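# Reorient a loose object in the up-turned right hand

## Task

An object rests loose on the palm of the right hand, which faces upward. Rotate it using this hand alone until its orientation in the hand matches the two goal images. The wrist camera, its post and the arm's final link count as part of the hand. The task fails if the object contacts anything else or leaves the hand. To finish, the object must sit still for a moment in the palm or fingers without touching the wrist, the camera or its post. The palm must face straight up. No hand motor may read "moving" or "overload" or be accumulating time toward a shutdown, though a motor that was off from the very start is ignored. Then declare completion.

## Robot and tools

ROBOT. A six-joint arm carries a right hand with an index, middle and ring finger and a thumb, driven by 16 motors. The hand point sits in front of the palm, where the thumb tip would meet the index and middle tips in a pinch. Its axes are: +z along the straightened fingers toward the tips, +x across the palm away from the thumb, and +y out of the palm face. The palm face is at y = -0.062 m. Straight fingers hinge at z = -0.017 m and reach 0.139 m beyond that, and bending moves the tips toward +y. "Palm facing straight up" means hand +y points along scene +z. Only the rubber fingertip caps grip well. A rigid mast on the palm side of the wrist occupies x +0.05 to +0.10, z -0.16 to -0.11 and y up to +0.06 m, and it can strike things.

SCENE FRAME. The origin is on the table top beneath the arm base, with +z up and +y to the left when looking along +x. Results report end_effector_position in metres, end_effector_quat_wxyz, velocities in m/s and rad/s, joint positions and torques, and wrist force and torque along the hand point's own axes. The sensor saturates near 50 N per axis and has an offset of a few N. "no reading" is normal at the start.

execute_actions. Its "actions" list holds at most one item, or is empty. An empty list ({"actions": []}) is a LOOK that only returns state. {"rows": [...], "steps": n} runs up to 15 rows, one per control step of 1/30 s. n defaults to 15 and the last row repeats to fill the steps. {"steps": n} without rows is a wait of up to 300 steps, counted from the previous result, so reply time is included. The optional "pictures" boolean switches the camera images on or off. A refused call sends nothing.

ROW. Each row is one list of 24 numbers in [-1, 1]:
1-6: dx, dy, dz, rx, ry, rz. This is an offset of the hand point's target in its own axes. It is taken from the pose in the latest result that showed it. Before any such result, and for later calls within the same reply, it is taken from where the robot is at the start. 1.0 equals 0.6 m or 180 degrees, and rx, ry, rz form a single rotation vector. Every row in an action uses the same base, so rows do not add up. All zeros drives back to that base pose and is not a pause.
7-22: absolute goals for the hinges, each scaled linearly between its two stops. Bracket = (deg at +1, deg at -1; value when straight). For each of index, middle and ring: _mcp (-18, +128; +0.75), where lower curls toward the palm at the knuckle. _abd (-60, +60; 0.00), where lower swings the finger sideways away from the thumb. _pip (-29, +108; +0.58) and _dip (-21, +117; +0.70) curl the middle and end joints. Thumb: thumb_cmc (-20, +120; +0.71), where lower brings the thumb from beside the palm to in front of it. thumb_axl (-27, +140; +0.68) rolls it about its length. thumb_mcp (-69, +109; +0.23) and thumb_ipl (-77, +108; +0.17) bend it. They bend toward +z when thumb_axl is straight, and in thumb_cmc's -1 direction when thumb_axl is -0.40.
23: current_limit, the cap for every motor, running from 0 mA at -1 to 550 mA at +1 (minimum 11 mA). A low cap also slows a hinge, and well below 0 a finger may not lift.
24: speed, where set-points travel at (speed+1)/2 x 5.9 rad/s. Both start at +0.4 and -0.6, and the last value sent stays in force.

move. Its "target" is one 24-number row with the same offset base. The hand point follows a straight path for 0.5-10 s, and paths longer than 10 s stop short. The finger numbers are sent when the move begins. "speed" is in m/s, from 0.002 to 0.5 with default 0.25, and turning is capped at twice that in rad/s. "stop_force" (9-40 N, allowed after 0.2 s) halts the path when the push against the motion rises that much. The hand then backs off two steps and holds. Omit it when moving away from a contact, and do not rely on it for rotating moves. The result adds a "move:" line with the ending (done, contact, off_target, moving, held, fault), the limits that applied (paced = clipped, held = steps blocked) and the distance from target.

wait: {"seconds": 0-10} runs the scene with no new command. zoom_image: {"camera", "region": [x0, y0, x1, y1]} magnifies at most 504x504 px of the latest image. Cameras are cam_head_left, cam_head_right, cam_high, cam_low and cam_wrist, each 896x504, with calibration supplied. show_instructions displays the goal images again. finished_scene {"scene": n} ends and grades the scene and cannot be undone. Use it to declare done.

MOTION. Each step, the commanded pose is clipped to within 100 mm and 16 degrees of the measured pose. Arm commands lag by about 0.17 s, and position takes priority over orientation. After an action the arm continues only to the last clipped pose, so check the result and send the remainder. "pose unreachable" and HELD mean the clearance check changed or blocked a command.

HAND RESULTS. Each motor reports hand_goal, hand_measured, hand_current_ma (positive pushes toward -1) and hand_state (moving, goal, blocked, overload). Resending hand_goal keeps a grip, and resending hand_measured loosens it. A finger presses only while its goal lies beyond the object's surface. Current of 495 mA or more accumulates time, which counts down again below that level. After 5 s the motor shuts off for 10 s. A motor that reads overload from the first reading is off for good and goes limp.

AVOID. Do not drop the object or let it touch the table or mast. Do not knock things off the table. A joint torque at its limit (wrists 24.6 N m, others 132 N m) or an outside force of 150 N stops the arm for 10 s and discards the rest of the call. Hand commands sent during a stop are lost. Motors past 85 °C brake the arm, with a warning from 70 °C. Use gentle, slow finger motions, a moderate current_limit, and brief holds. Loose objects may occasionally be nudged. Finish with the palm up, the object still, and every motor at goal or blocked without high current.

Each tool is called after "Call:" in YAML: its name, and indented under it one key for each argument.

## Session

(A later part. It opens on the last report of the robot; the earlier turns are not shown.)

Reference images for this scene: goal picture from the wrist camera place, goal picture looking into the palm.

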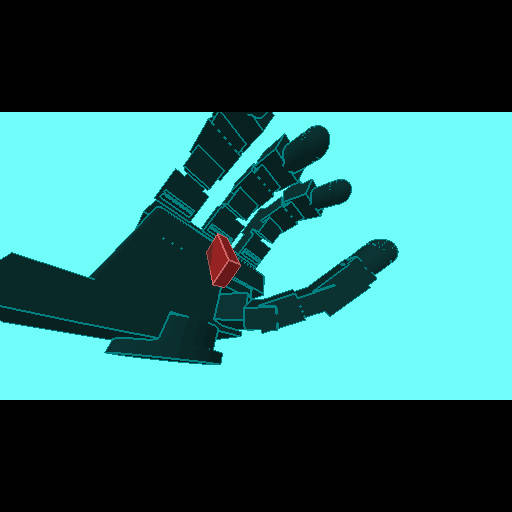

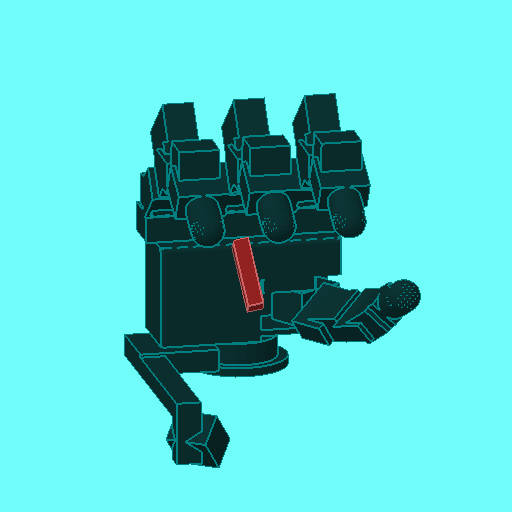

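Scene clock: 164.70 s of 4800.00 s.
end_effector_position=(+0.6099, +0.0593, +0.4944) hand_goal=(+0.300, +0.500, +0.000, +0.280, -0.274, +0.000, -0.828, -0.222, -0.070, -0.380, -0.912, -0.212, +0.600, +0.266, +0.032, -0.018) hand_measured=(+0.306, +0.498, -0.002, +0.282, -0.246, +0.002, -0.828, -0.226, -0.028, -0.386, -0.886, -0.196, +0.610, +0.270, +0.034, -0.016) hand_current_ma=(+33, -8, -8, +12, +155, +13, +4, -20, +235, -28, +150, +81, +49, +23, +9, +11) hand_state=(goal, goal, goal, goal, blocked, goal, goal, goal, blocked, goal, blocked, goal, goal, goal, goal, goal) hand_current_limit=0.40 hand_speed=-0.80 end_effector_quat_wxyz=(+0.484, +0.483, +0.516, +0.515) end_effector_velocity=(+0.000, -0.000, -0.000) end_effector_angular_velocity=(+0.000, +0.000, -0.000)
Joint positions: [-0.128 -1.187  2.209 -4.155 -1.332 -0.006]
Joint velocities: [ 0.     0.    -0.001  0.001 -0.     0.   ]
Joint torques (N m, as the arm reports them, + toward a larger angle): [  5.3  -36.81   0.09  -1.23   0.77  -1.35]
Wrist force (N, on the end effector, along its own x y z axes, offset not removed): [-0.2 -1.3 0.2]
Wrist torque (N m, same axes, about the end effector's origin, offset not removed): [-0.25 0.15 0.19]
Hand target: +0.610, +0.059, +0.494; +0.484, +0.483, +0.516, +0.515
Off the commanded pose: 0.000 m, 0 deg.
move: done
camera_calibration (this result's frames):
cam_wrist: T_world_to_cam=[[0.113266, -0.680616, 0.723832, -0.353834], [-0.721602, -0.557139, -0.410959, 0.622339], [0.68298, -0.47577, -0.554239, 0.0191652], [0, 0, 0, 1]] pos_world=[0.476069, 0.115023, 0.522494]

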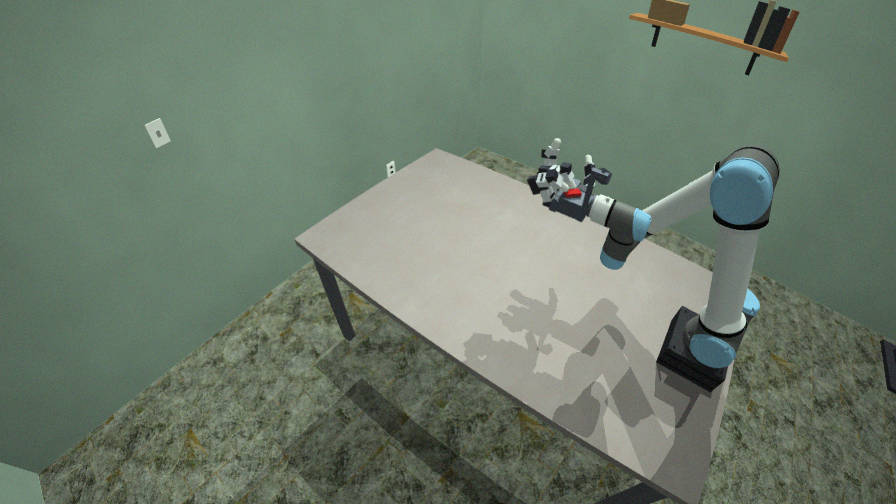

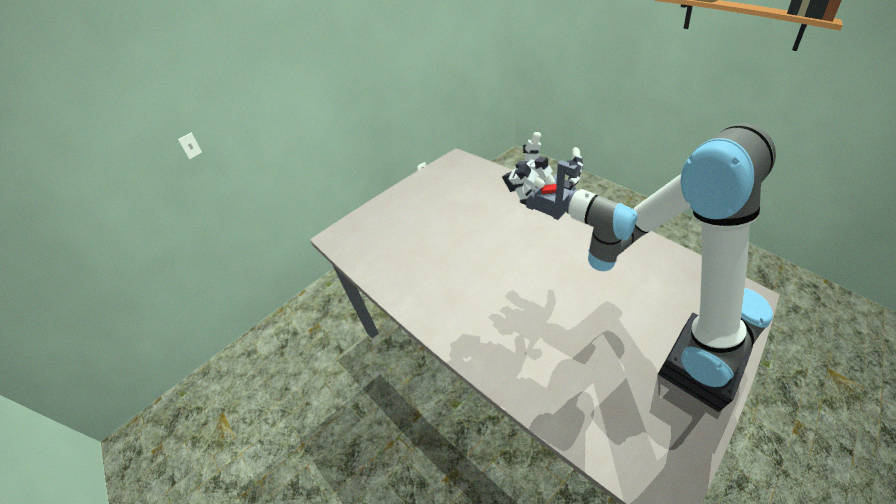

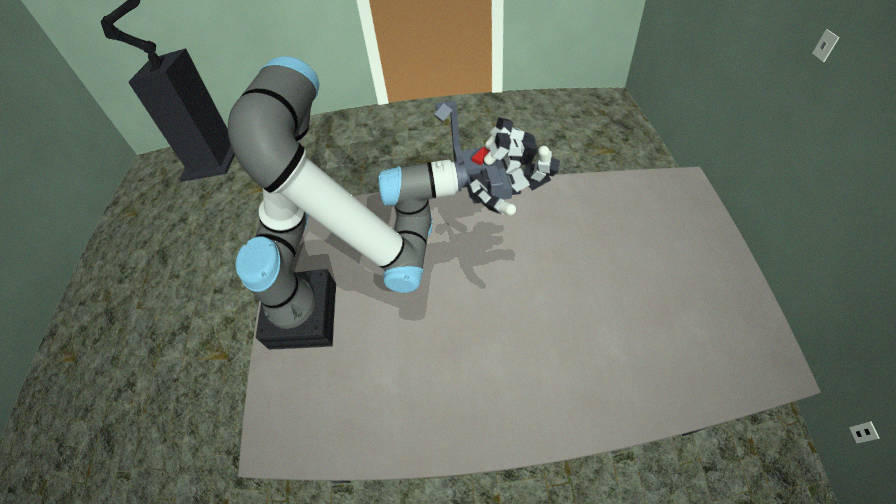

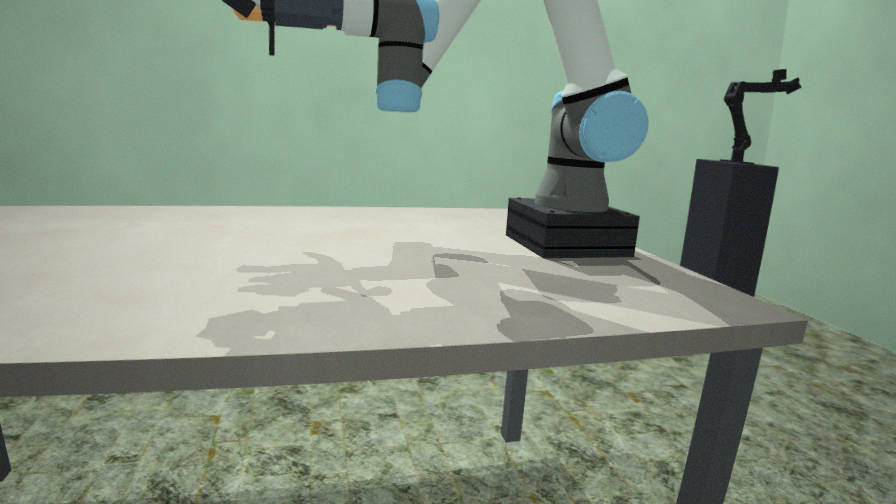

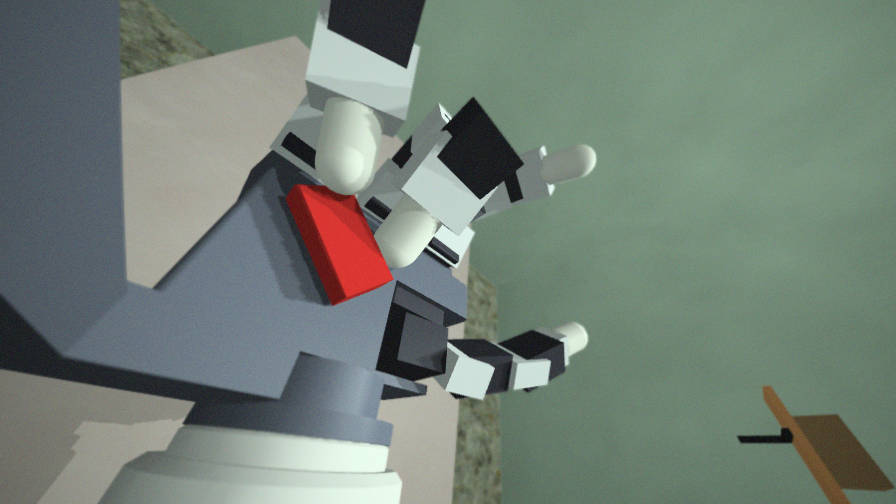

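Call:
move:
  target: [0,0,0,0,0,0,0.3,0.5,0,0.28,-0.33,0.39,-0.9,0.08,-0.07,-0.5,-0.92,-0.212,0.6,0.266,0.032,-0.018,0.4,-0.85]

Scene clock: 174.33 s of 4800.00 s.
end_effector_position=(+0.6099, +0.0593, +0.4944) hand_goal=(+0.300, +0.500, +0.000, +0.280, -0.330, +0.390, -0.900, +0.080, -0.070, -0.500, -0.920, -0.212, +0.600, +0.266, +0.032, -0.018) hand_measured=(+0.306, +0.498, -0.002, +0.282, -0.330, +0.386, -0.900, +0.078, -0.044, -0.500, -0.894, -0.196, +0.610, +0.270, +0.034, -0.016) hand_current_ma=(+33, -8, -8, +12, +5, -23, -2, -16, +140, -3, +150, +81, +49, +23, +9, +11) hand_state=(goal, goal, goal, goal, goal, goal, goal, goal, blocked, goal, blocked, goal, goal, goal, goal, goal) hand_current_limit=0.40 hand_speed=-0.85 end_effector_quat_wxyz=(+0.484, +0.483, +0.516, +0.515) end_effector_velocity=(+0.000, +0.000, +0.000) end_effector_angular_velocity=(-0.000, -0.000, +0.001)
Joint positions: [-0.128 -1.187  2.209 -4.155 -1.332 -0.006]
Joint velocities: [ 0.001 -0.    -0.001  0.001 -0.    -0.   ]
Joint torques (N m, as the arm reports them, + toward a larger angle): [  5.39 -37.28  -0.19  -1.21   0.69  -1.38]
Wrist force (N, on the end effector, along its own x y z axes, offset not removed): [0.3 1.2 0.3]
Wrist torque (N m, same axes, about the end effector's origin, offset not removed): [0.09 0.10 0.30]
Hand target: +0.610, +0.059, +0.494; +0.484, +0.483, +0.516, +0.515
Off the commanded pose: 0.000 m, 0 deg.
After step 90, 5.47 s passed at rest.
move: done
camera_calibration (this result's frames):
cam_wrist: T_world_to_cam=[[0.113266, -0.680616, 0.723832, -0.353834], [-0.721602, -0.557139, -0.410958, 0.622339], [0.68298, -0.475771, -0.554239, 0.0191653], [0, 0, 0, 1]] pos_world=[0.476069, 0.115023, 0.522494]

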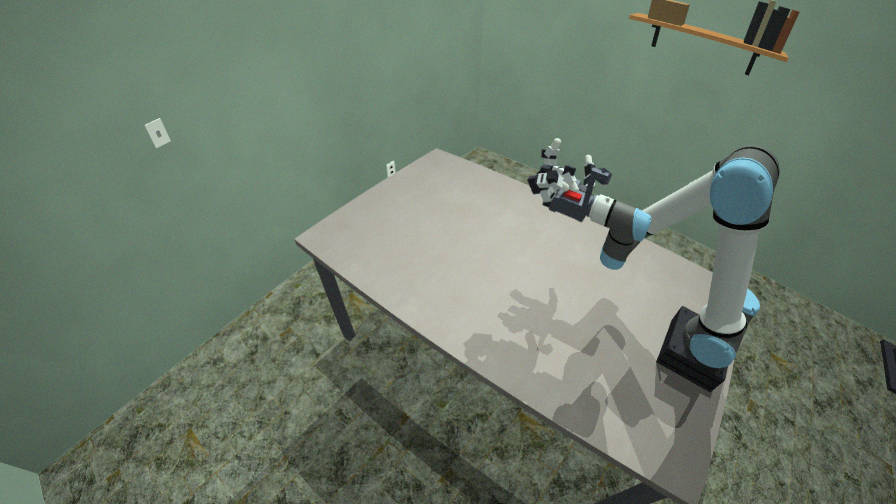

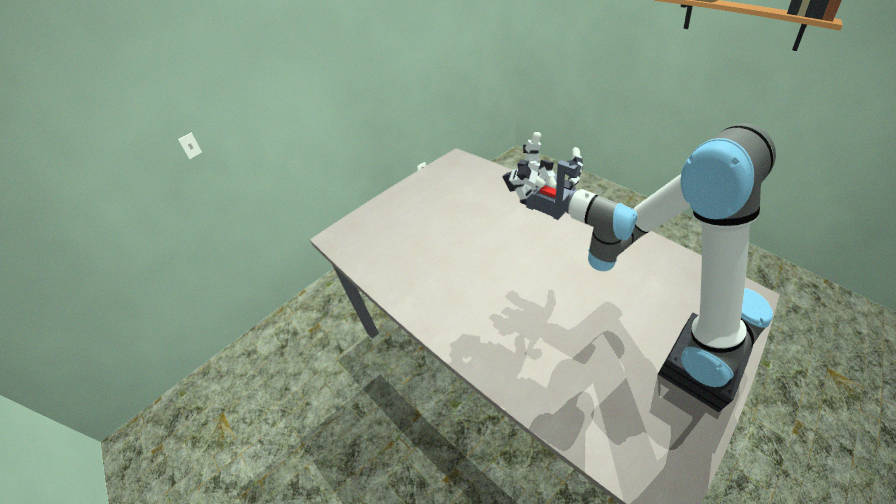

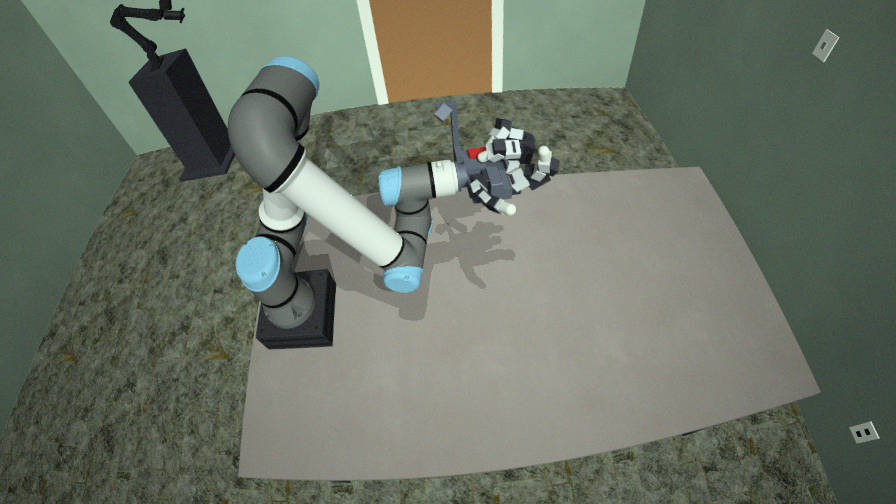

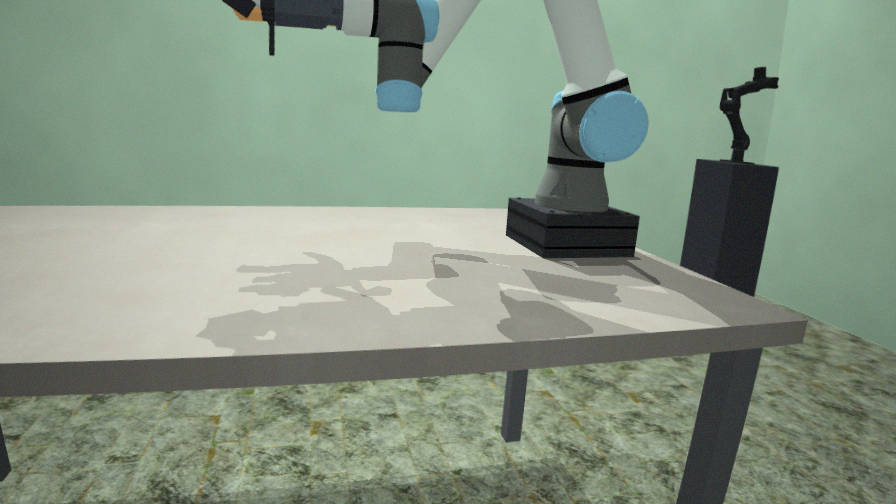

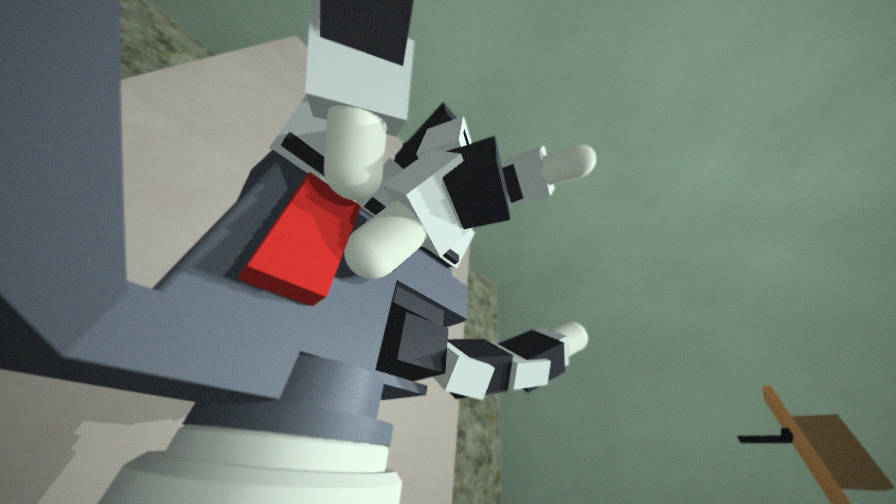

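Call:
execute_actions:
  actions:
    - {"rows":[[0,0,0,0,0,0,0.3,0.5,0,0.28,-0.31,0.0,-0.807,-0.113,0.05,-0.5,-0.869,-0.2,0.6,0.266,0.032,-0.018,0.4,-0.6],[0,0,0,0,0,0,0.3,0.5,0,0.28,-0.31,0.0,-0.807,-0.113,0.05,-0.5,-0.869,-0.2,0.6,0.266,0.032,-0.018,0.4,-0.6],[0,0,0,0,0,0,0.3,0.5,0,0.28,-0.31,0.0,-0.807,-0.113,0.05,-0.5,-0.869,-0.2,0.6,0.266,0.032,-0.018,0.4,-0.6],[0,0,0,0,0,0,0.3,0.5,0,0.28,-0.31,0.0,-0.807,-0.113,0.05,-0.5,-0.869,-0.2,0.6,0.266,0.032,-0.018,0.4,-0.6],[0,0,0,0,0,0,0.3,0.5,0,0.28,-0.31,0.0,-0.807,-0.113,0.05,-0.5,-0.869,-0.046,0.6,0.266,0.032,-0.018,0.4,-0.6],[0,0,0,0,0,0,0.3,0.5,0,0.28,-0.31,0.0,-0.807,-0.113,0.05,-0.5,-0.869,-0.046,0.6,0.266,0.032,-0.018,0.4,-0.6],[0,0,0,0,0,0,0.3,0.5,0,0.28,-0.31,0.0,-0.807,-0.113,0.05,-0.5,-0.869,-0.046,0.6,0.266,0.032,-0.018,0.4,-0.6],[0,0,0,0,0,0,0.3,0.5,0,0.28,-0.31,0.0,-0.807,-0.113,0.05,0.42,-0.869,-0.046,0.6,0.266,0.032,-0.018,0.4,-0.5]],"steps":15}
  pictures: false

Call:
execute_actions:
  actions:
    - {"rows":[[0,0,0,0,0,0,0.3,0.5,0,0.28,-0.33,0.0,-0.807,-0.113,0.05,0.42,-0.869,-0.046,0.6,0.266,0.032,-0.018,0.4,-0.5]],"steps":15}
  pictures: false

Call:
move:
  target: [0,0,0,0,0,0,0.3,0.5,0,0.28,-0.33,0.0,-0.807,-0.113,-0.33,0.42,-0.869,-0.046,0.6,0.266,0.032,-0.018,0.4,-0.7]

Scene clock: 203.27 s of 4800.00 s.
end_effector_position=(+0.6099, +0.0593, +0.4944) hand_goal=(+0.300, +0.500, +0.000, +0.280, -0.310, +0.000, -0.806, -0.112, +0.050, +0.420, -0.868, -0.046, +0.600, +0.266, +0.032, -0.018) hand_measured=(+0.306, +0.498, -0.002, +0.282, -0.312, +0.004, -0.814, -0.110, +0.052, -0.232, -0.874, -0.050, +0.610, +0.270, +0.034, -0.016) hand_current_ma=(+33, -8, -8, +12, -12, +16, -44, +13, +7, -73, -34, -22, +49, +23, +9, +11) hand_state=(goal, goal, goal, goal, goal, moving, goal, goal, goal, moving, goal, goal, goal, goal, goal, goal) hand_current_limit=0.40 hand_speed=-0.50 end_effector_quat_wxyz=(+0.484, +0.483, +0.516, +0.515) end_effector_velocity=(+0.000, +0.000, -0.000) end_effector_angular_velocity=(-0.000, -0.000, +0.000)
Joint positions: [-0.128 -1.187  2.209 -4.155 -1.332 -0.006]
Joint velocities: [ 0.     0.001 -0.001 -0.     0.     0.   ]
Joint torques (N m, as the arm reports them, + toward a larger angle): [  5.19 -36.96  -0.58  -1.2    0.71  -1.37]
Wrist force (N, on the end effector, along its own x y z axes, offset not removed): [-0.3 1.5 -2.5]
Wrist torque (N m, same axes, about the end effector's origin, offset not removed): [0.22 0.32 0.24]
Hand target: +0.610, +0.059, +0.494; +0.484, +0.483, +0.516, +0.515
Off the commanded pose: 0.000 m, 0 deg.
Steps of this call (steps 1 to 90: nothing new was sent; then 25.43 s passed at rest; steps 91 to 105: all 15 steps of this action). Readings (end_effector_position | what the end effector reports):
91: (+0.6099, +0.0593, +0.4944) | hand_goal=(+0.300, +0.500, +0.000, +0.280, -0.310, +0.000, -0.806, -0.112, +0.050, -0.500, -0.868, -0.200, +0.600, +0.266, +0.032, -0.018) hand_measured=(+0.306, +0.498, -0.002, +0.282, -0.330, +0.386, -0.900, +0.078, -0.044, -0.500, -0.894, -0.196, +0.610, +0.270, +0.034, -0.016) hand_current_ma=(+33, -8, -8, +12, +5, -23, -2, -16, +140, -3, +150, +81, +49, +23, +9, +11) hand_state=(goal, goal, goal, goal, moving, moving, moving, moving, moving, goal, moving, moving, goal, goal, goal, goal) hand_current_limit=0.40 hand_speed=-0.60
92: (+0.6099, +0.0593, +0.4944) | hand_goal=(+0.300, +0.500, +0.000, +0.280, -0.310, +0.000, -0.806, -0.112, +0.050, -0.500, -0.868, -0.200, +0.600, +0.266, +0.032, -0.018) hand_measured=(+0.306, +0.498, -0.002, +0.282, -0.326, +0.378, -0.896, +0.072, -0.042, -0.500, -0.892, -0.196, +0.610, +0.270, +0.034, -0.016) hand_current_ma=(+33, -8, -8, +12, -59, +59, -96, +54, -9, -3, -19, +5, +49, +23, +9, +11) hand_state=(goal, goal, goal, goal, moving, moving, moving, moving, moving, goal, moving, moving, goal, goal, goal, goal) hand_current_limit=0.40 hand_speed=-0.60
94: (+0.6099, +0.0593, +0.4944) | hand_goal=(+0.300, +0.500, +0.000, +0.280, -0.310, +0.000, -0.806, -0.112, +0.050, -0.500, -0.868, -0.200, +0.600, +0.266, +0.032, -0.018) hand_measured=(+0.306, +0.498, -0.002, +0.282, -0.314, +0.322, -0.848, +0.020, -0.008, -0.500, -0.876, -0.196, +0.610, +0.270, +0.034, -0.016) hand_current_ma=(+33, -8, -8, +12, -12, +59, -85, +52, -40, -3, -35, +13, +49, +23, +9, +11) hand_state=(goal, goal, goal, goal, moving, moving, moving, moving, moving, goal, moving, goal, goal, goal, goal, goal) hand_current_limit=0.40 hand_speed=-0.60
98: (+0.6099, +0.0593, +0.4944) | hand_goal=(+0.300, +0.500, +0.000, +0.280, -0.310, +0.000, -0.806, -0.112, +0.050, +0.420, -0.868, -0.046, +0.600, +0.266, +0.032, -0.018) hand_measured=(+0.306, +0.498, -0.002, +0.282, -0.312, +0.174, -0.816, -0.098, +0.050, -0.500, -0.874, -0.144, +0.610, +0.270, +0.034, -0.016) hand_current_ma=(+33, -8, -8, +12, -14, +57, -49, +7, +8, -3, -34, -67, +49, +23, +9, +11) hand_state=(goal, goal, goal, goal, goal, moving, goal, moving, moving, moving, goal, moving, goal, goal, goal, goal) hand_current_limit=0.40 hand_speed=-0.50
105: the state above

Scene clock: 203.77 s of 4800.00 s.
end_effector_position=(+0.6099, +0.0593, +0.4944) hand_goal=(+0.300, +0.500, +0.000, +0.280, -0.330, +0.000, -0.806, -0.112, +0.050, +0.420, -0.868, -0.046, +0.600, +0.266, +0.032, -0.018) hand_measured=(+0.306, +0.498, -0.002, +0.282, -0.320, +0.004, -0.810, -0.110, +0.052, +0.412, -0.874, -0.050, +0.610, +0.270, +0.034, -0.016) hand_current_ma=(+33, -8, -8, +12, +59, +15, -21, +11, +7, -10, -34, -22, +49, +23, +9, +11) hand_state=(goal, goal, goal, goal, goal, goal, goal, goal, goal, moving, goal, goal, goal, goal, goal, goal) hand_current_limit=0.40 hand_speed=-0.50 end_effector_quat_wxyz=(+0.484, +0.483, +0.516, +0.515) end_effector_velocity=(+0.000, -0.000, -0.000) end_effector_angular_velocity=(+0.000, +0.001, +0.000)
Joint positions: [-0.128 -1.187  2.209 -4.155 -1.332 -0.006]
Joint velocities: [-0.     0.    -0.     0.001  0.    -0.   ]
Joint torques (N m, as the arm reports them, + toward a larger angle): [  5.4  -37.35  -0.24  -1.1    0.8   -1.4 ]
Wrist force (N, on the end effector, along its own x y z axes, offset not removed): [-1.6 1.0 1.7]
Wrist torque (N m, same axes, about the end effector's origin, offset not removed): [-0.30 0.34 0.09]
Hand target: +0.610, +0.059, +0.494; +0.484, +0.483, +0.516, +0.515
Off the commanded pose: 0.000 m, 0 deg.
Steps of this call (steps 1 to 15: all 15 steps of this action). Readings (end_effector_position | what the end effector reports):
1: (+0.6099, +0.0593, +0.4944) | hand_goal=(+0.300, +0.500, +0.000, +0.280, -0.330, +0.000, -0.806, -0.112, +0.050, +0.420, -0.868, -0.046, +0.600, +0.266, +0.032, -0.018) hand_measured=(+0.306, +0.498, -0.002, +0.282, -0.312, +0.004, -0.814, -0.110, +0.052, -0.186, -0.874, -0.050, +0.610, +0.270, +0.034, -0.016) hand_current_ma=(+33, -8, -8, +12, -12, +16, -44, +13, +7, -73, -34, -22, +49, +23, +9, +11) hand_state=(goal, goal, goal, goal, moving, goal, goal, goal, goal, moving, goal, goal, goal, goal, goal, goal) hand_current_limit=0.40 hand_speed=-0.50
2: (+0.6099, +0.0593, +0.4944) | hand_goal=(+0.300, +0.500, +0.000, +0.280, -0.330, +0.000, -0.806, -0.112, +0.050, +0.420, -0.868, -0.046, +0.600, +0.266, +0.032, -0.018) hand_measured=(+0.306, +0.498, -0.002, +0.282, -0.314, +0.004, -0.814, -0.110, +0.052, -0.138, -0.874, -0.050, +0.610, +0.270, +0.034, -0.016) hand_current_ma=(+33, -8, -8, +12, +69, +16, -31, +12, +7, -72, -34, -22, +49, +23, +9, +11) hand_state=(goal, goal, goal, goal, moving, goal, moving, goal, goal, moving, goal, goal, goal, goal, goal, goal) hand_current_limit=0.40 hand_speed=-0.50
4: (+0.6099, +0.0593, +0.4944) | hand_goal=(+0.300, +0.500, +0.000, +0.280, -0.330, +0.000, -0.806, -0.112, +0.050, +0.420, -0.868, -0.046, +0.600, +0.266, +0.032, -0.018) hand_measured=(+0.306, +0.498, -0.002, +0.282, -0.318, +0.004, -0.810, -0.110, +0.052, -0.044, -0.874, -0.050, +0.610, +0.270, +0.034, -0.016) hand_current_ma=(+33, -8, -8, +12, +61, +15, -18, +11, +7, -71, -34, -22, +49, +23, +9, +11) hand_state=(goal, goal, goal, goal, moving, goal, moving, goal, goal, moving, goal, goal, goal, goal, goal, goal) hand_current_limit=0.40 hand_speed=-0.50
8: (+0.6099, +0.0593, +0.4944) | hand_goal=(+0.300, +0.500, +0.000, +0.280, -0.330, +0.000, -0.806, -0.112, +0.050, +0.420, -0.868, -0.046, +0.600, +0.266, +0.032, -0.018) hand_measured=(+0.306, +0.498, -0.002, +0.282, -0.320, +0.004, -0.810, -0.110, +0.052, +0.142, -0.874, -0.050, +0.610, +0.270, +0.034, -0.016) hand_current_ma=(+33, -8, -8, +12, +59, +15, -21, +11, +7, -70, -34, -22, +49, +23, +9, +11) hand_state=(goal, goal, goal, goal, goal, goal, goal, goal, goal, moving, goal, goal, goal, goal, goal, goal) hand_current_limit=0.40 hand_speed=-0.50
15: the state above

Scene clock: 204.83 s of 4800.00 s.
end_effector_position=(+0.6099, +0.0593, +0.4944) hand_goal=(+0.300, +0.500, +0.000, +0.280, -0.330, +0.000, -0.806, -0.112, -0.330, +0.420, -0.868, -0.046, +0.600, +0.266, +0.032, -0.018) hand_measured=(+0.306, +0.498, -0.002, +0.282, -0.320, +0.004, -0.810, -0.110, -0.328, +0.418, -0.874, -0.050, +0.610, +0.270, +0.034, -0.016) hand_current_ma=(+33, -8, -8, +12, +59, +15, -21, +11, +14, -12, -34, -19, +49, +23, +9, +11) hand_state=(goal, goal, goal, goal, goal, goal, goal, goal, goal, goal, goal, goal, goal, goal, goal, goal) hand_current_limit=0.40 hand_speed=-0.70 end_effector_quat_wxyz=(+0.484, +0.483, +0.516, +0.515) end_effector_velocity=(-0.000, +0.000, -0.000) end_effector_angular_velocity=(+0.000, +0.000, +0.000)
Joint positions: [-0.128 -1.187  2.209 -4.155 -1.332 -0.006]
Joint velocities: [ 0.  0.  0. -0.  0. -0.]
Joint torques (N m, as the arm reports them, + toward a larger angle): [  5.6  -36.93  -0.37  -1.18   0.73  -1.41]
Wrist force (N, on the end effector, along its own x y z axes, offset not removed): [-1.2 0.9 0.8]
Wrist torque (N m, same axes, about the end effector's origin, offset not removed): [-0.16 0.50 0.21]
Hand target: +0.610, +0.059, +0.494; +0.484, +0.483, +0.516, +0.515
Off the commanded pose: 0.000 m, 0 deg.
move: done
camera_calibration (this result's frames):
cam_wrist: T_world_to_cam=[[0.113266, -0.680616, 0.723832, -0.353834], [-0.721602, -0.557139, -0.410959, 0.622339], [0.68298, -0.47577, -0.554239, 0.0191653], [0, 0, 0, 1]] pos_world=[0.476069, 0.115023, 0.522494]

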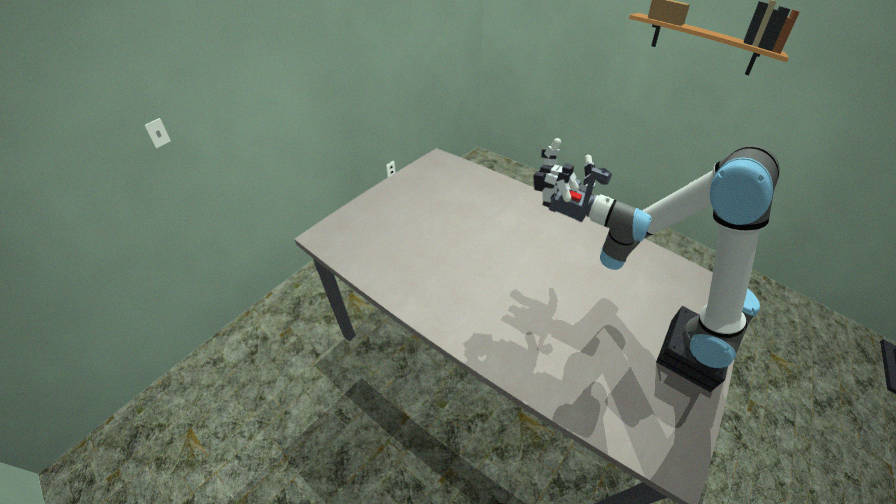

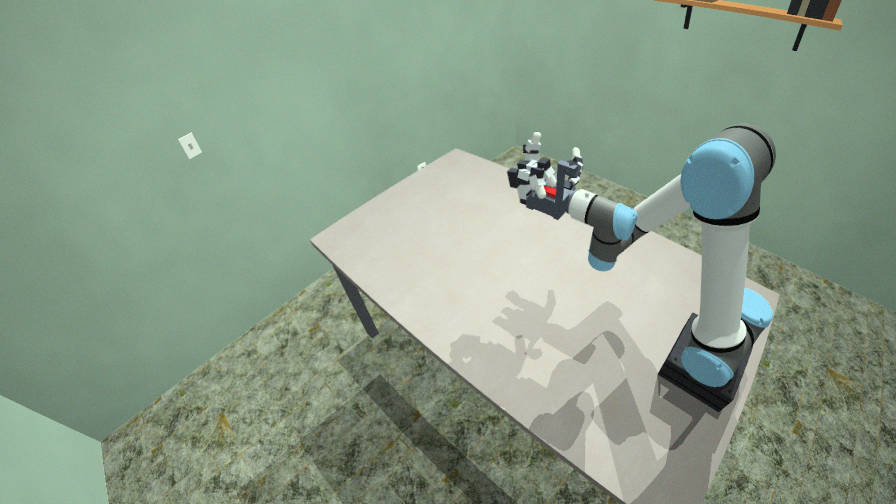

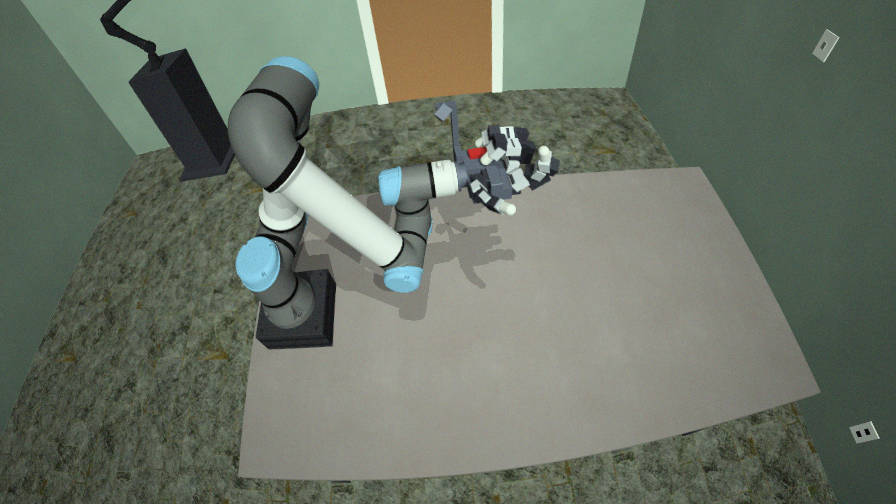

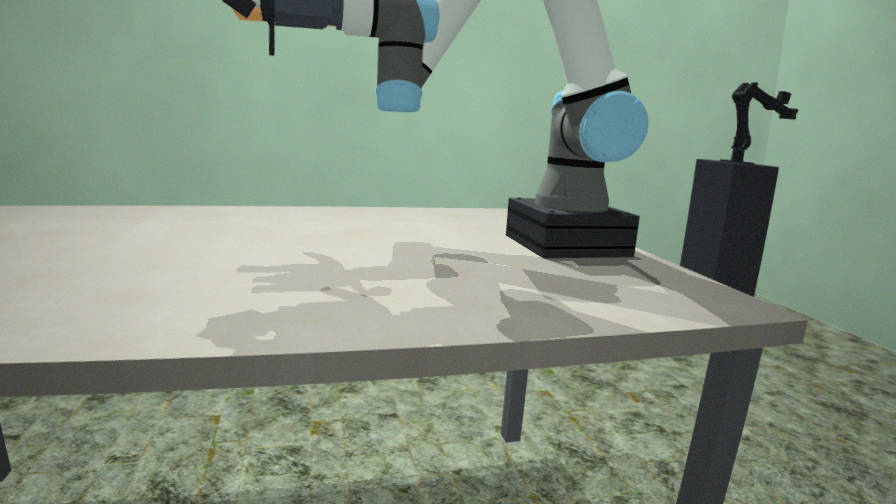

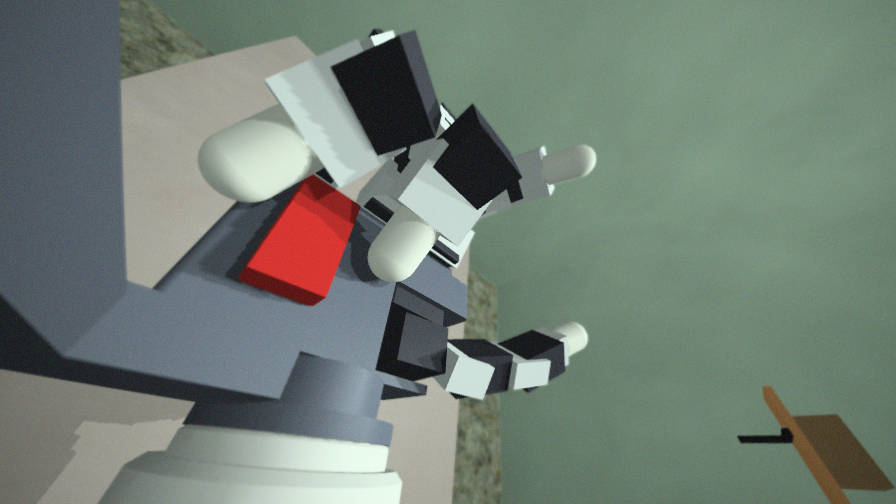

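Call:
move:
  target: [0,0,0,0,0,0,0.3,0.5,0,0.28,-0.33,0.0,-0.807,-0.113,-0.305,-0.15,-0.807,-0.113,0.6,0.266,0.032,-0.018,0.4,-0.8]

Scene clock: 209.23 s of 4800.00 s.
end_effector_position=(+0.6099, +0.0593, +0.4944) hand_goal=(+0.300, +0.500, +0.000, +0.280, -0.330, +0.000, -0.806, -0.112, -0.304, -0.150, -0.806, -0.112, +0.600, +0.266, +0.032, -0.018) hand_measured=(+0.306, +0.498, -0.002, +0.282, -0.320, -0.004, -0.810, -0.110, -0.306, -0.126, -0.810, -0.110, +0.610, +0.270, +0.034, -0.016) hand_current_ma=(+33, -8, -8, +12, +58, -18, -18, +11, -13, +105, -19, +13, +49, +23, +9, +11) hand_state=(goal, goal, goal, goal, goal, goal, goal, goal, goal, blocked, goal, goal, goal, goal, goal, goal) hand_current_limit=0.40 hand_speed=-0.80 end_effector_quat_wxyz=(+0.484, +0.483, +0.516, +0.515) end_effector_velocity=(+0.000, -0.000, +0.001) end_effector_angular_velocity=(-0.000, -0.001, -0.000)
Joint positions: [-0.128 -1.187  2.209 -4.155 -1.332 -0.006]
Joint velocities: [-0.    -0.    -0.001  0.    -0.     0.   ]
Joint torques (N m, as the arm reports them, + toward a larger angle): [  5.29 -36.74   0.03  -1.26   0.71  -1.35]
Wrist force (N, on the end effector, along its own x y z axes, offset not removed): [-0.6 2.2 -1.2]
Wrist torque (N m, same axes, about the end effector's origin, offset not removed): [0.34 0.26 0.25]
Hand target: +0.610, +0.059, +0.494; +0.484, +0.483, +0.516, +0.515
Off the commanded pose: 0.000 m, 0 deg.
After step 90, 0.17 s passed at rest.
move: done
camera_calibration (this result's frames):
cam_wrist: T_world_to_cam=[[0.113266, -0.680616, 0.723832, -0.353834], [-0.721601, -0.55714, -0.410958, 0.622339], [0.68298, -0.47577, -0.554239, 0.0191652], [0, 0, 0, 1]] pos_world=[0.476069, 0.115023, 0.522494]

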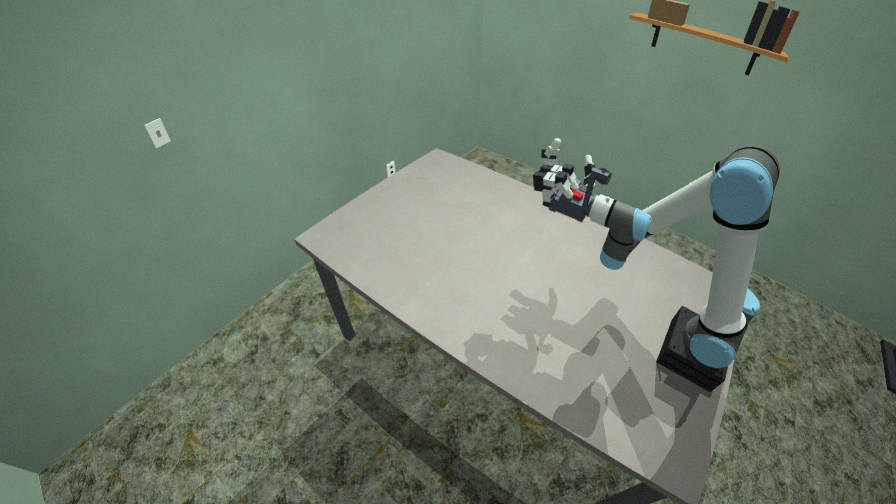

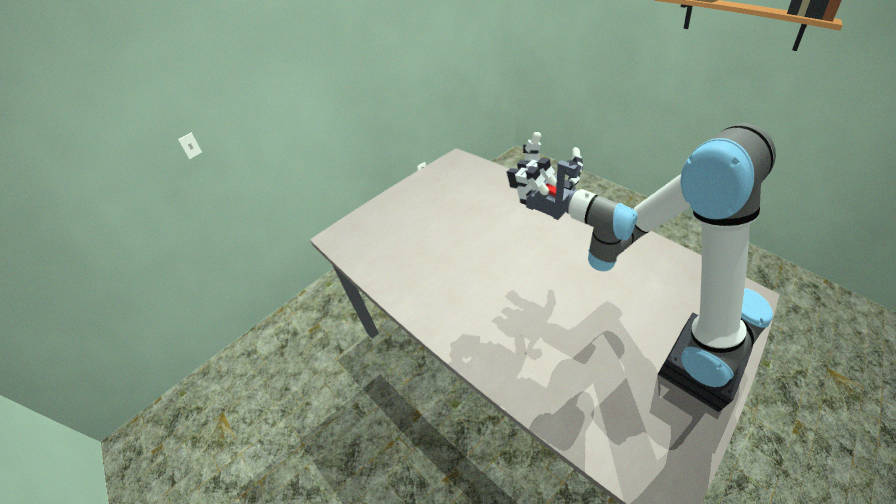

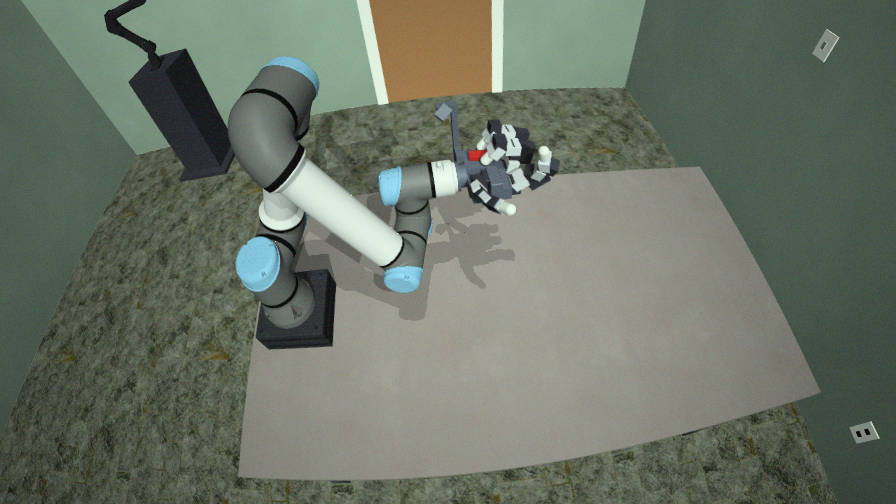

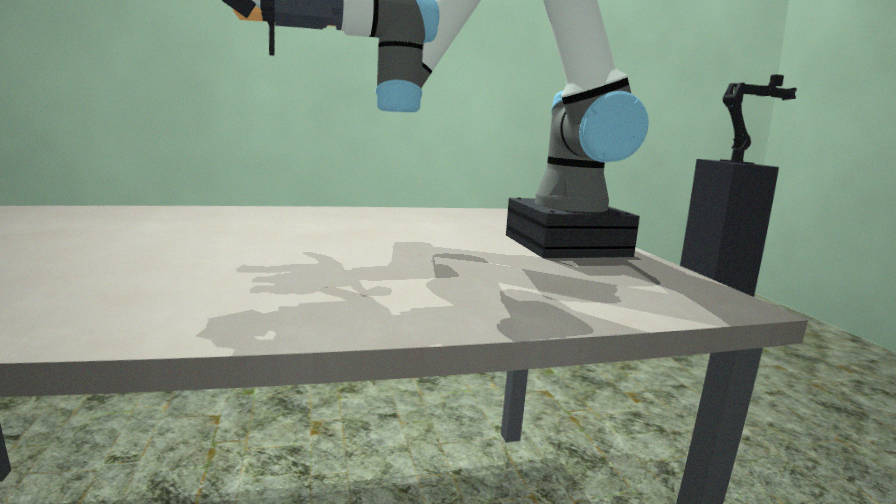

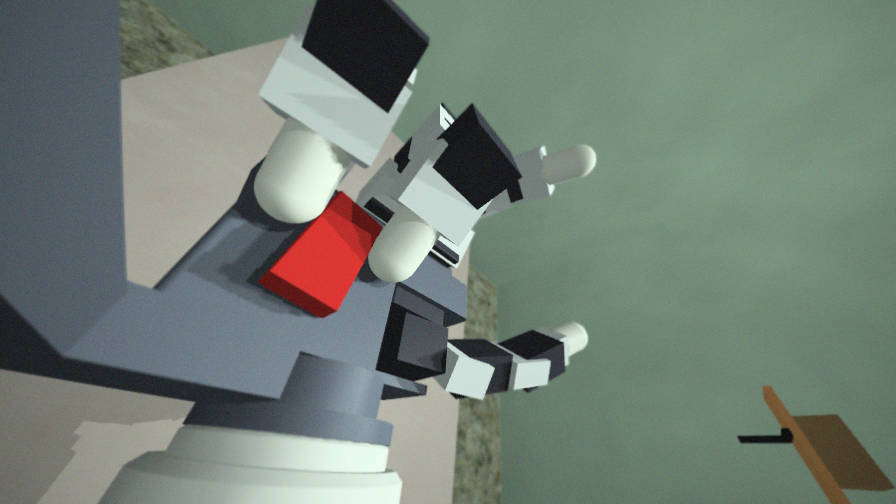

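Call:
move:
  target: [0,0,0,0,0,0,0.3,0.5,0,0.28,-0.178,0.04,-0.845,-0.258,-0.233,-0.15,-0.819,-0.223,0.6,0.266,0.032,-0.018,0.4,-0.88]

Scene clock: 215.83 s of 4800.00 s.
end_effector_position=(+0.6099, +0.0593, +0.4944) hand_goal=(+0.300, +0.500, +0.000, +0.280, -0.178, +0.040, -0.844, -0.258, -0.232, -0.150, -0.818, -0.222, +0.600, +0.266, +0.032, -0.018) hand_measured=(+0.306, +0.498, -0.002, +0.282, -0.178, +0.010, -0.846, -0.258, -0.234, -0.126, -0.816, -0.216, +0.610, +0.270, +0.034, -0.016) hand_current_ma=(+33, -8, -8, +12, +2, -142, -6, +4, -14, +105, +16, +35, +49, +23, +9, +11) hand_state=(goal, goal, goal, goal, goal, blocked, goal, goal, goal, blocked, goal, goal, goal, goal, goal, goal) hand_current_limit=0.40 hand_speed=-0.88 end_effector_quat_wxyz=(+0.484, +0.483, +0.516, +0.515) end_effector_velocity=(+0.000, -0.000, -0.000) end_effector_angular_velocity=(+0.000, +0.000, -0.000)
Joint positions: [-0.128 -1.187  2.209 -4.155 -1.332 -0.006]
Joint velocities: [-0.     0.001 -0.    -0.    -0.     0.   ]
Joint torques (N m, as the arm reports them, + toward a larger angle): [  5.43 -36.91  -0.18  -1.22   0.88  -1.36]
Wrist force (N, on the end effector, along its own x y z axes, offset not removed): [-3.8 2.3 -0.5]
Wrist torque (N m, same axes, about the end effector's origin, offset not removed): [0.27 0.54 -0.06]
Hand target: +0.610, +0.059, +0.494; +0.484, +0.483, +0.516, +0.515
Off the commanded pose: 0.000 m, 0 deg.
After step 90, 2.80 s passed at rest.
move: done
camera_calibration (this result's frames):
cam_wrist: T_world_to_cam=[[0.113266, -0.680616, 0.723832, -0.353834], [-0.721601, -0.557139, -0.410959, 0.622339], [0.68298, -0.47577, -0.554239, 0.0191652], [0, 0, 0, 1]] pos_world=[0.476069, 0.115023, 0.522494]

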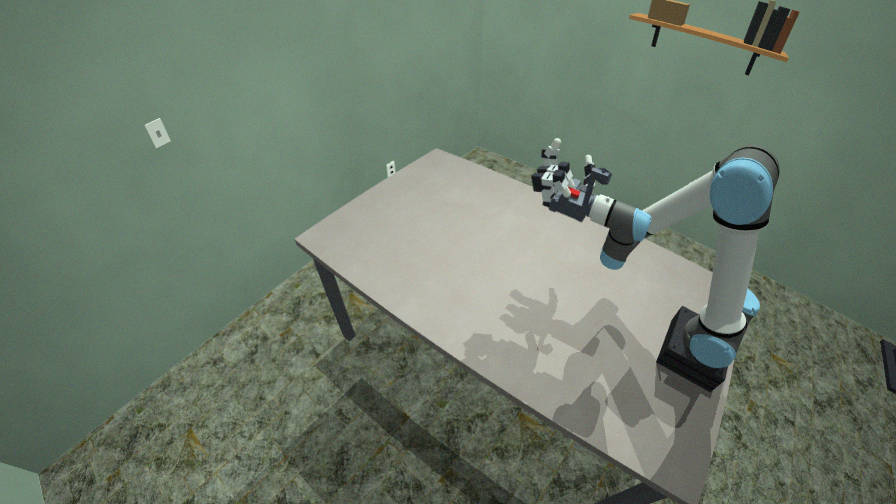

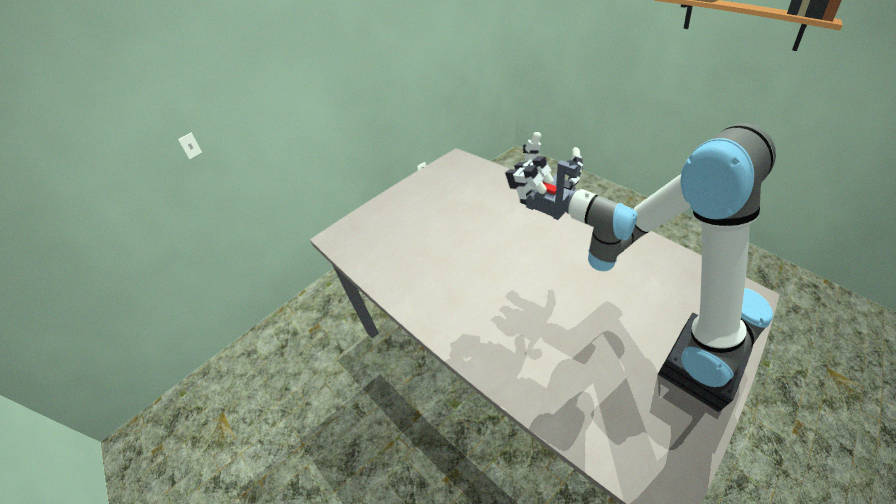

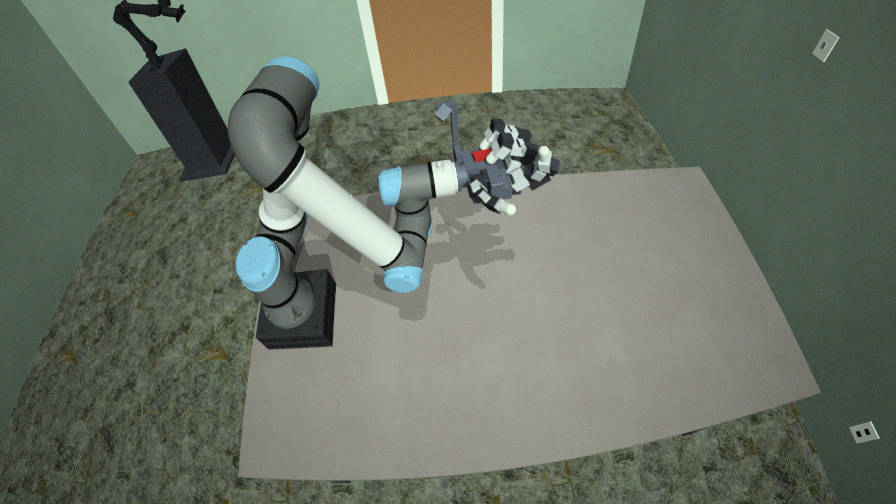

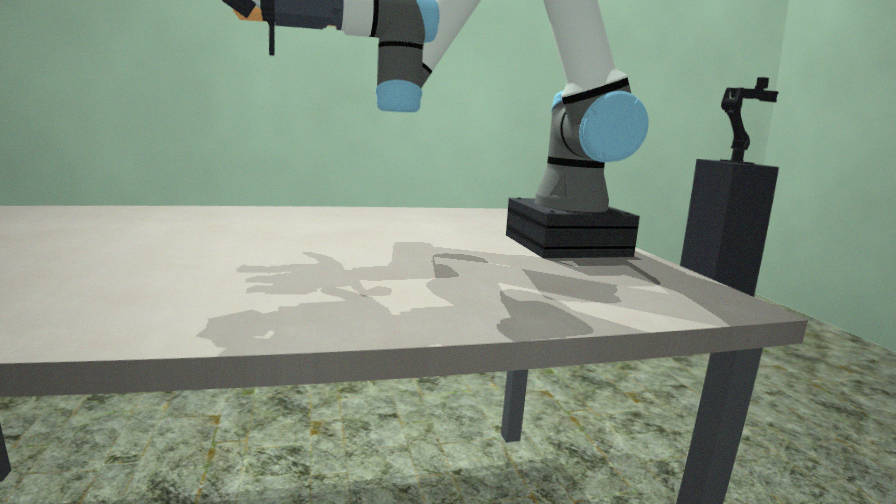

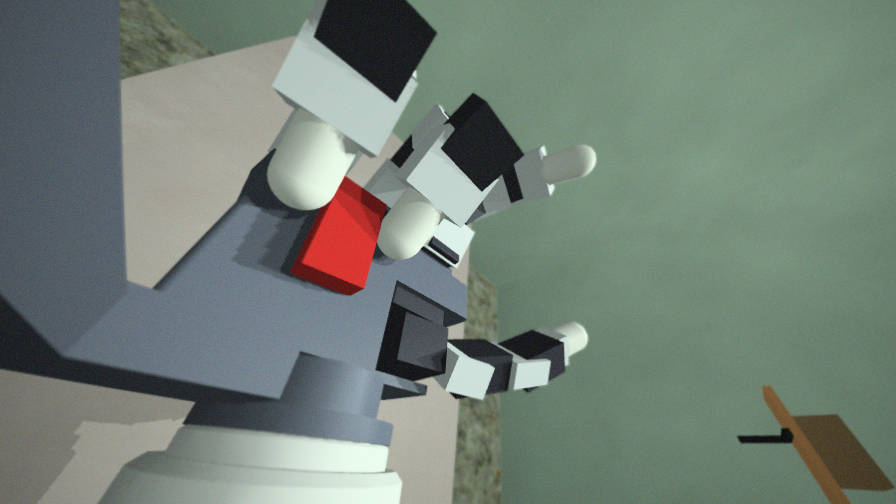

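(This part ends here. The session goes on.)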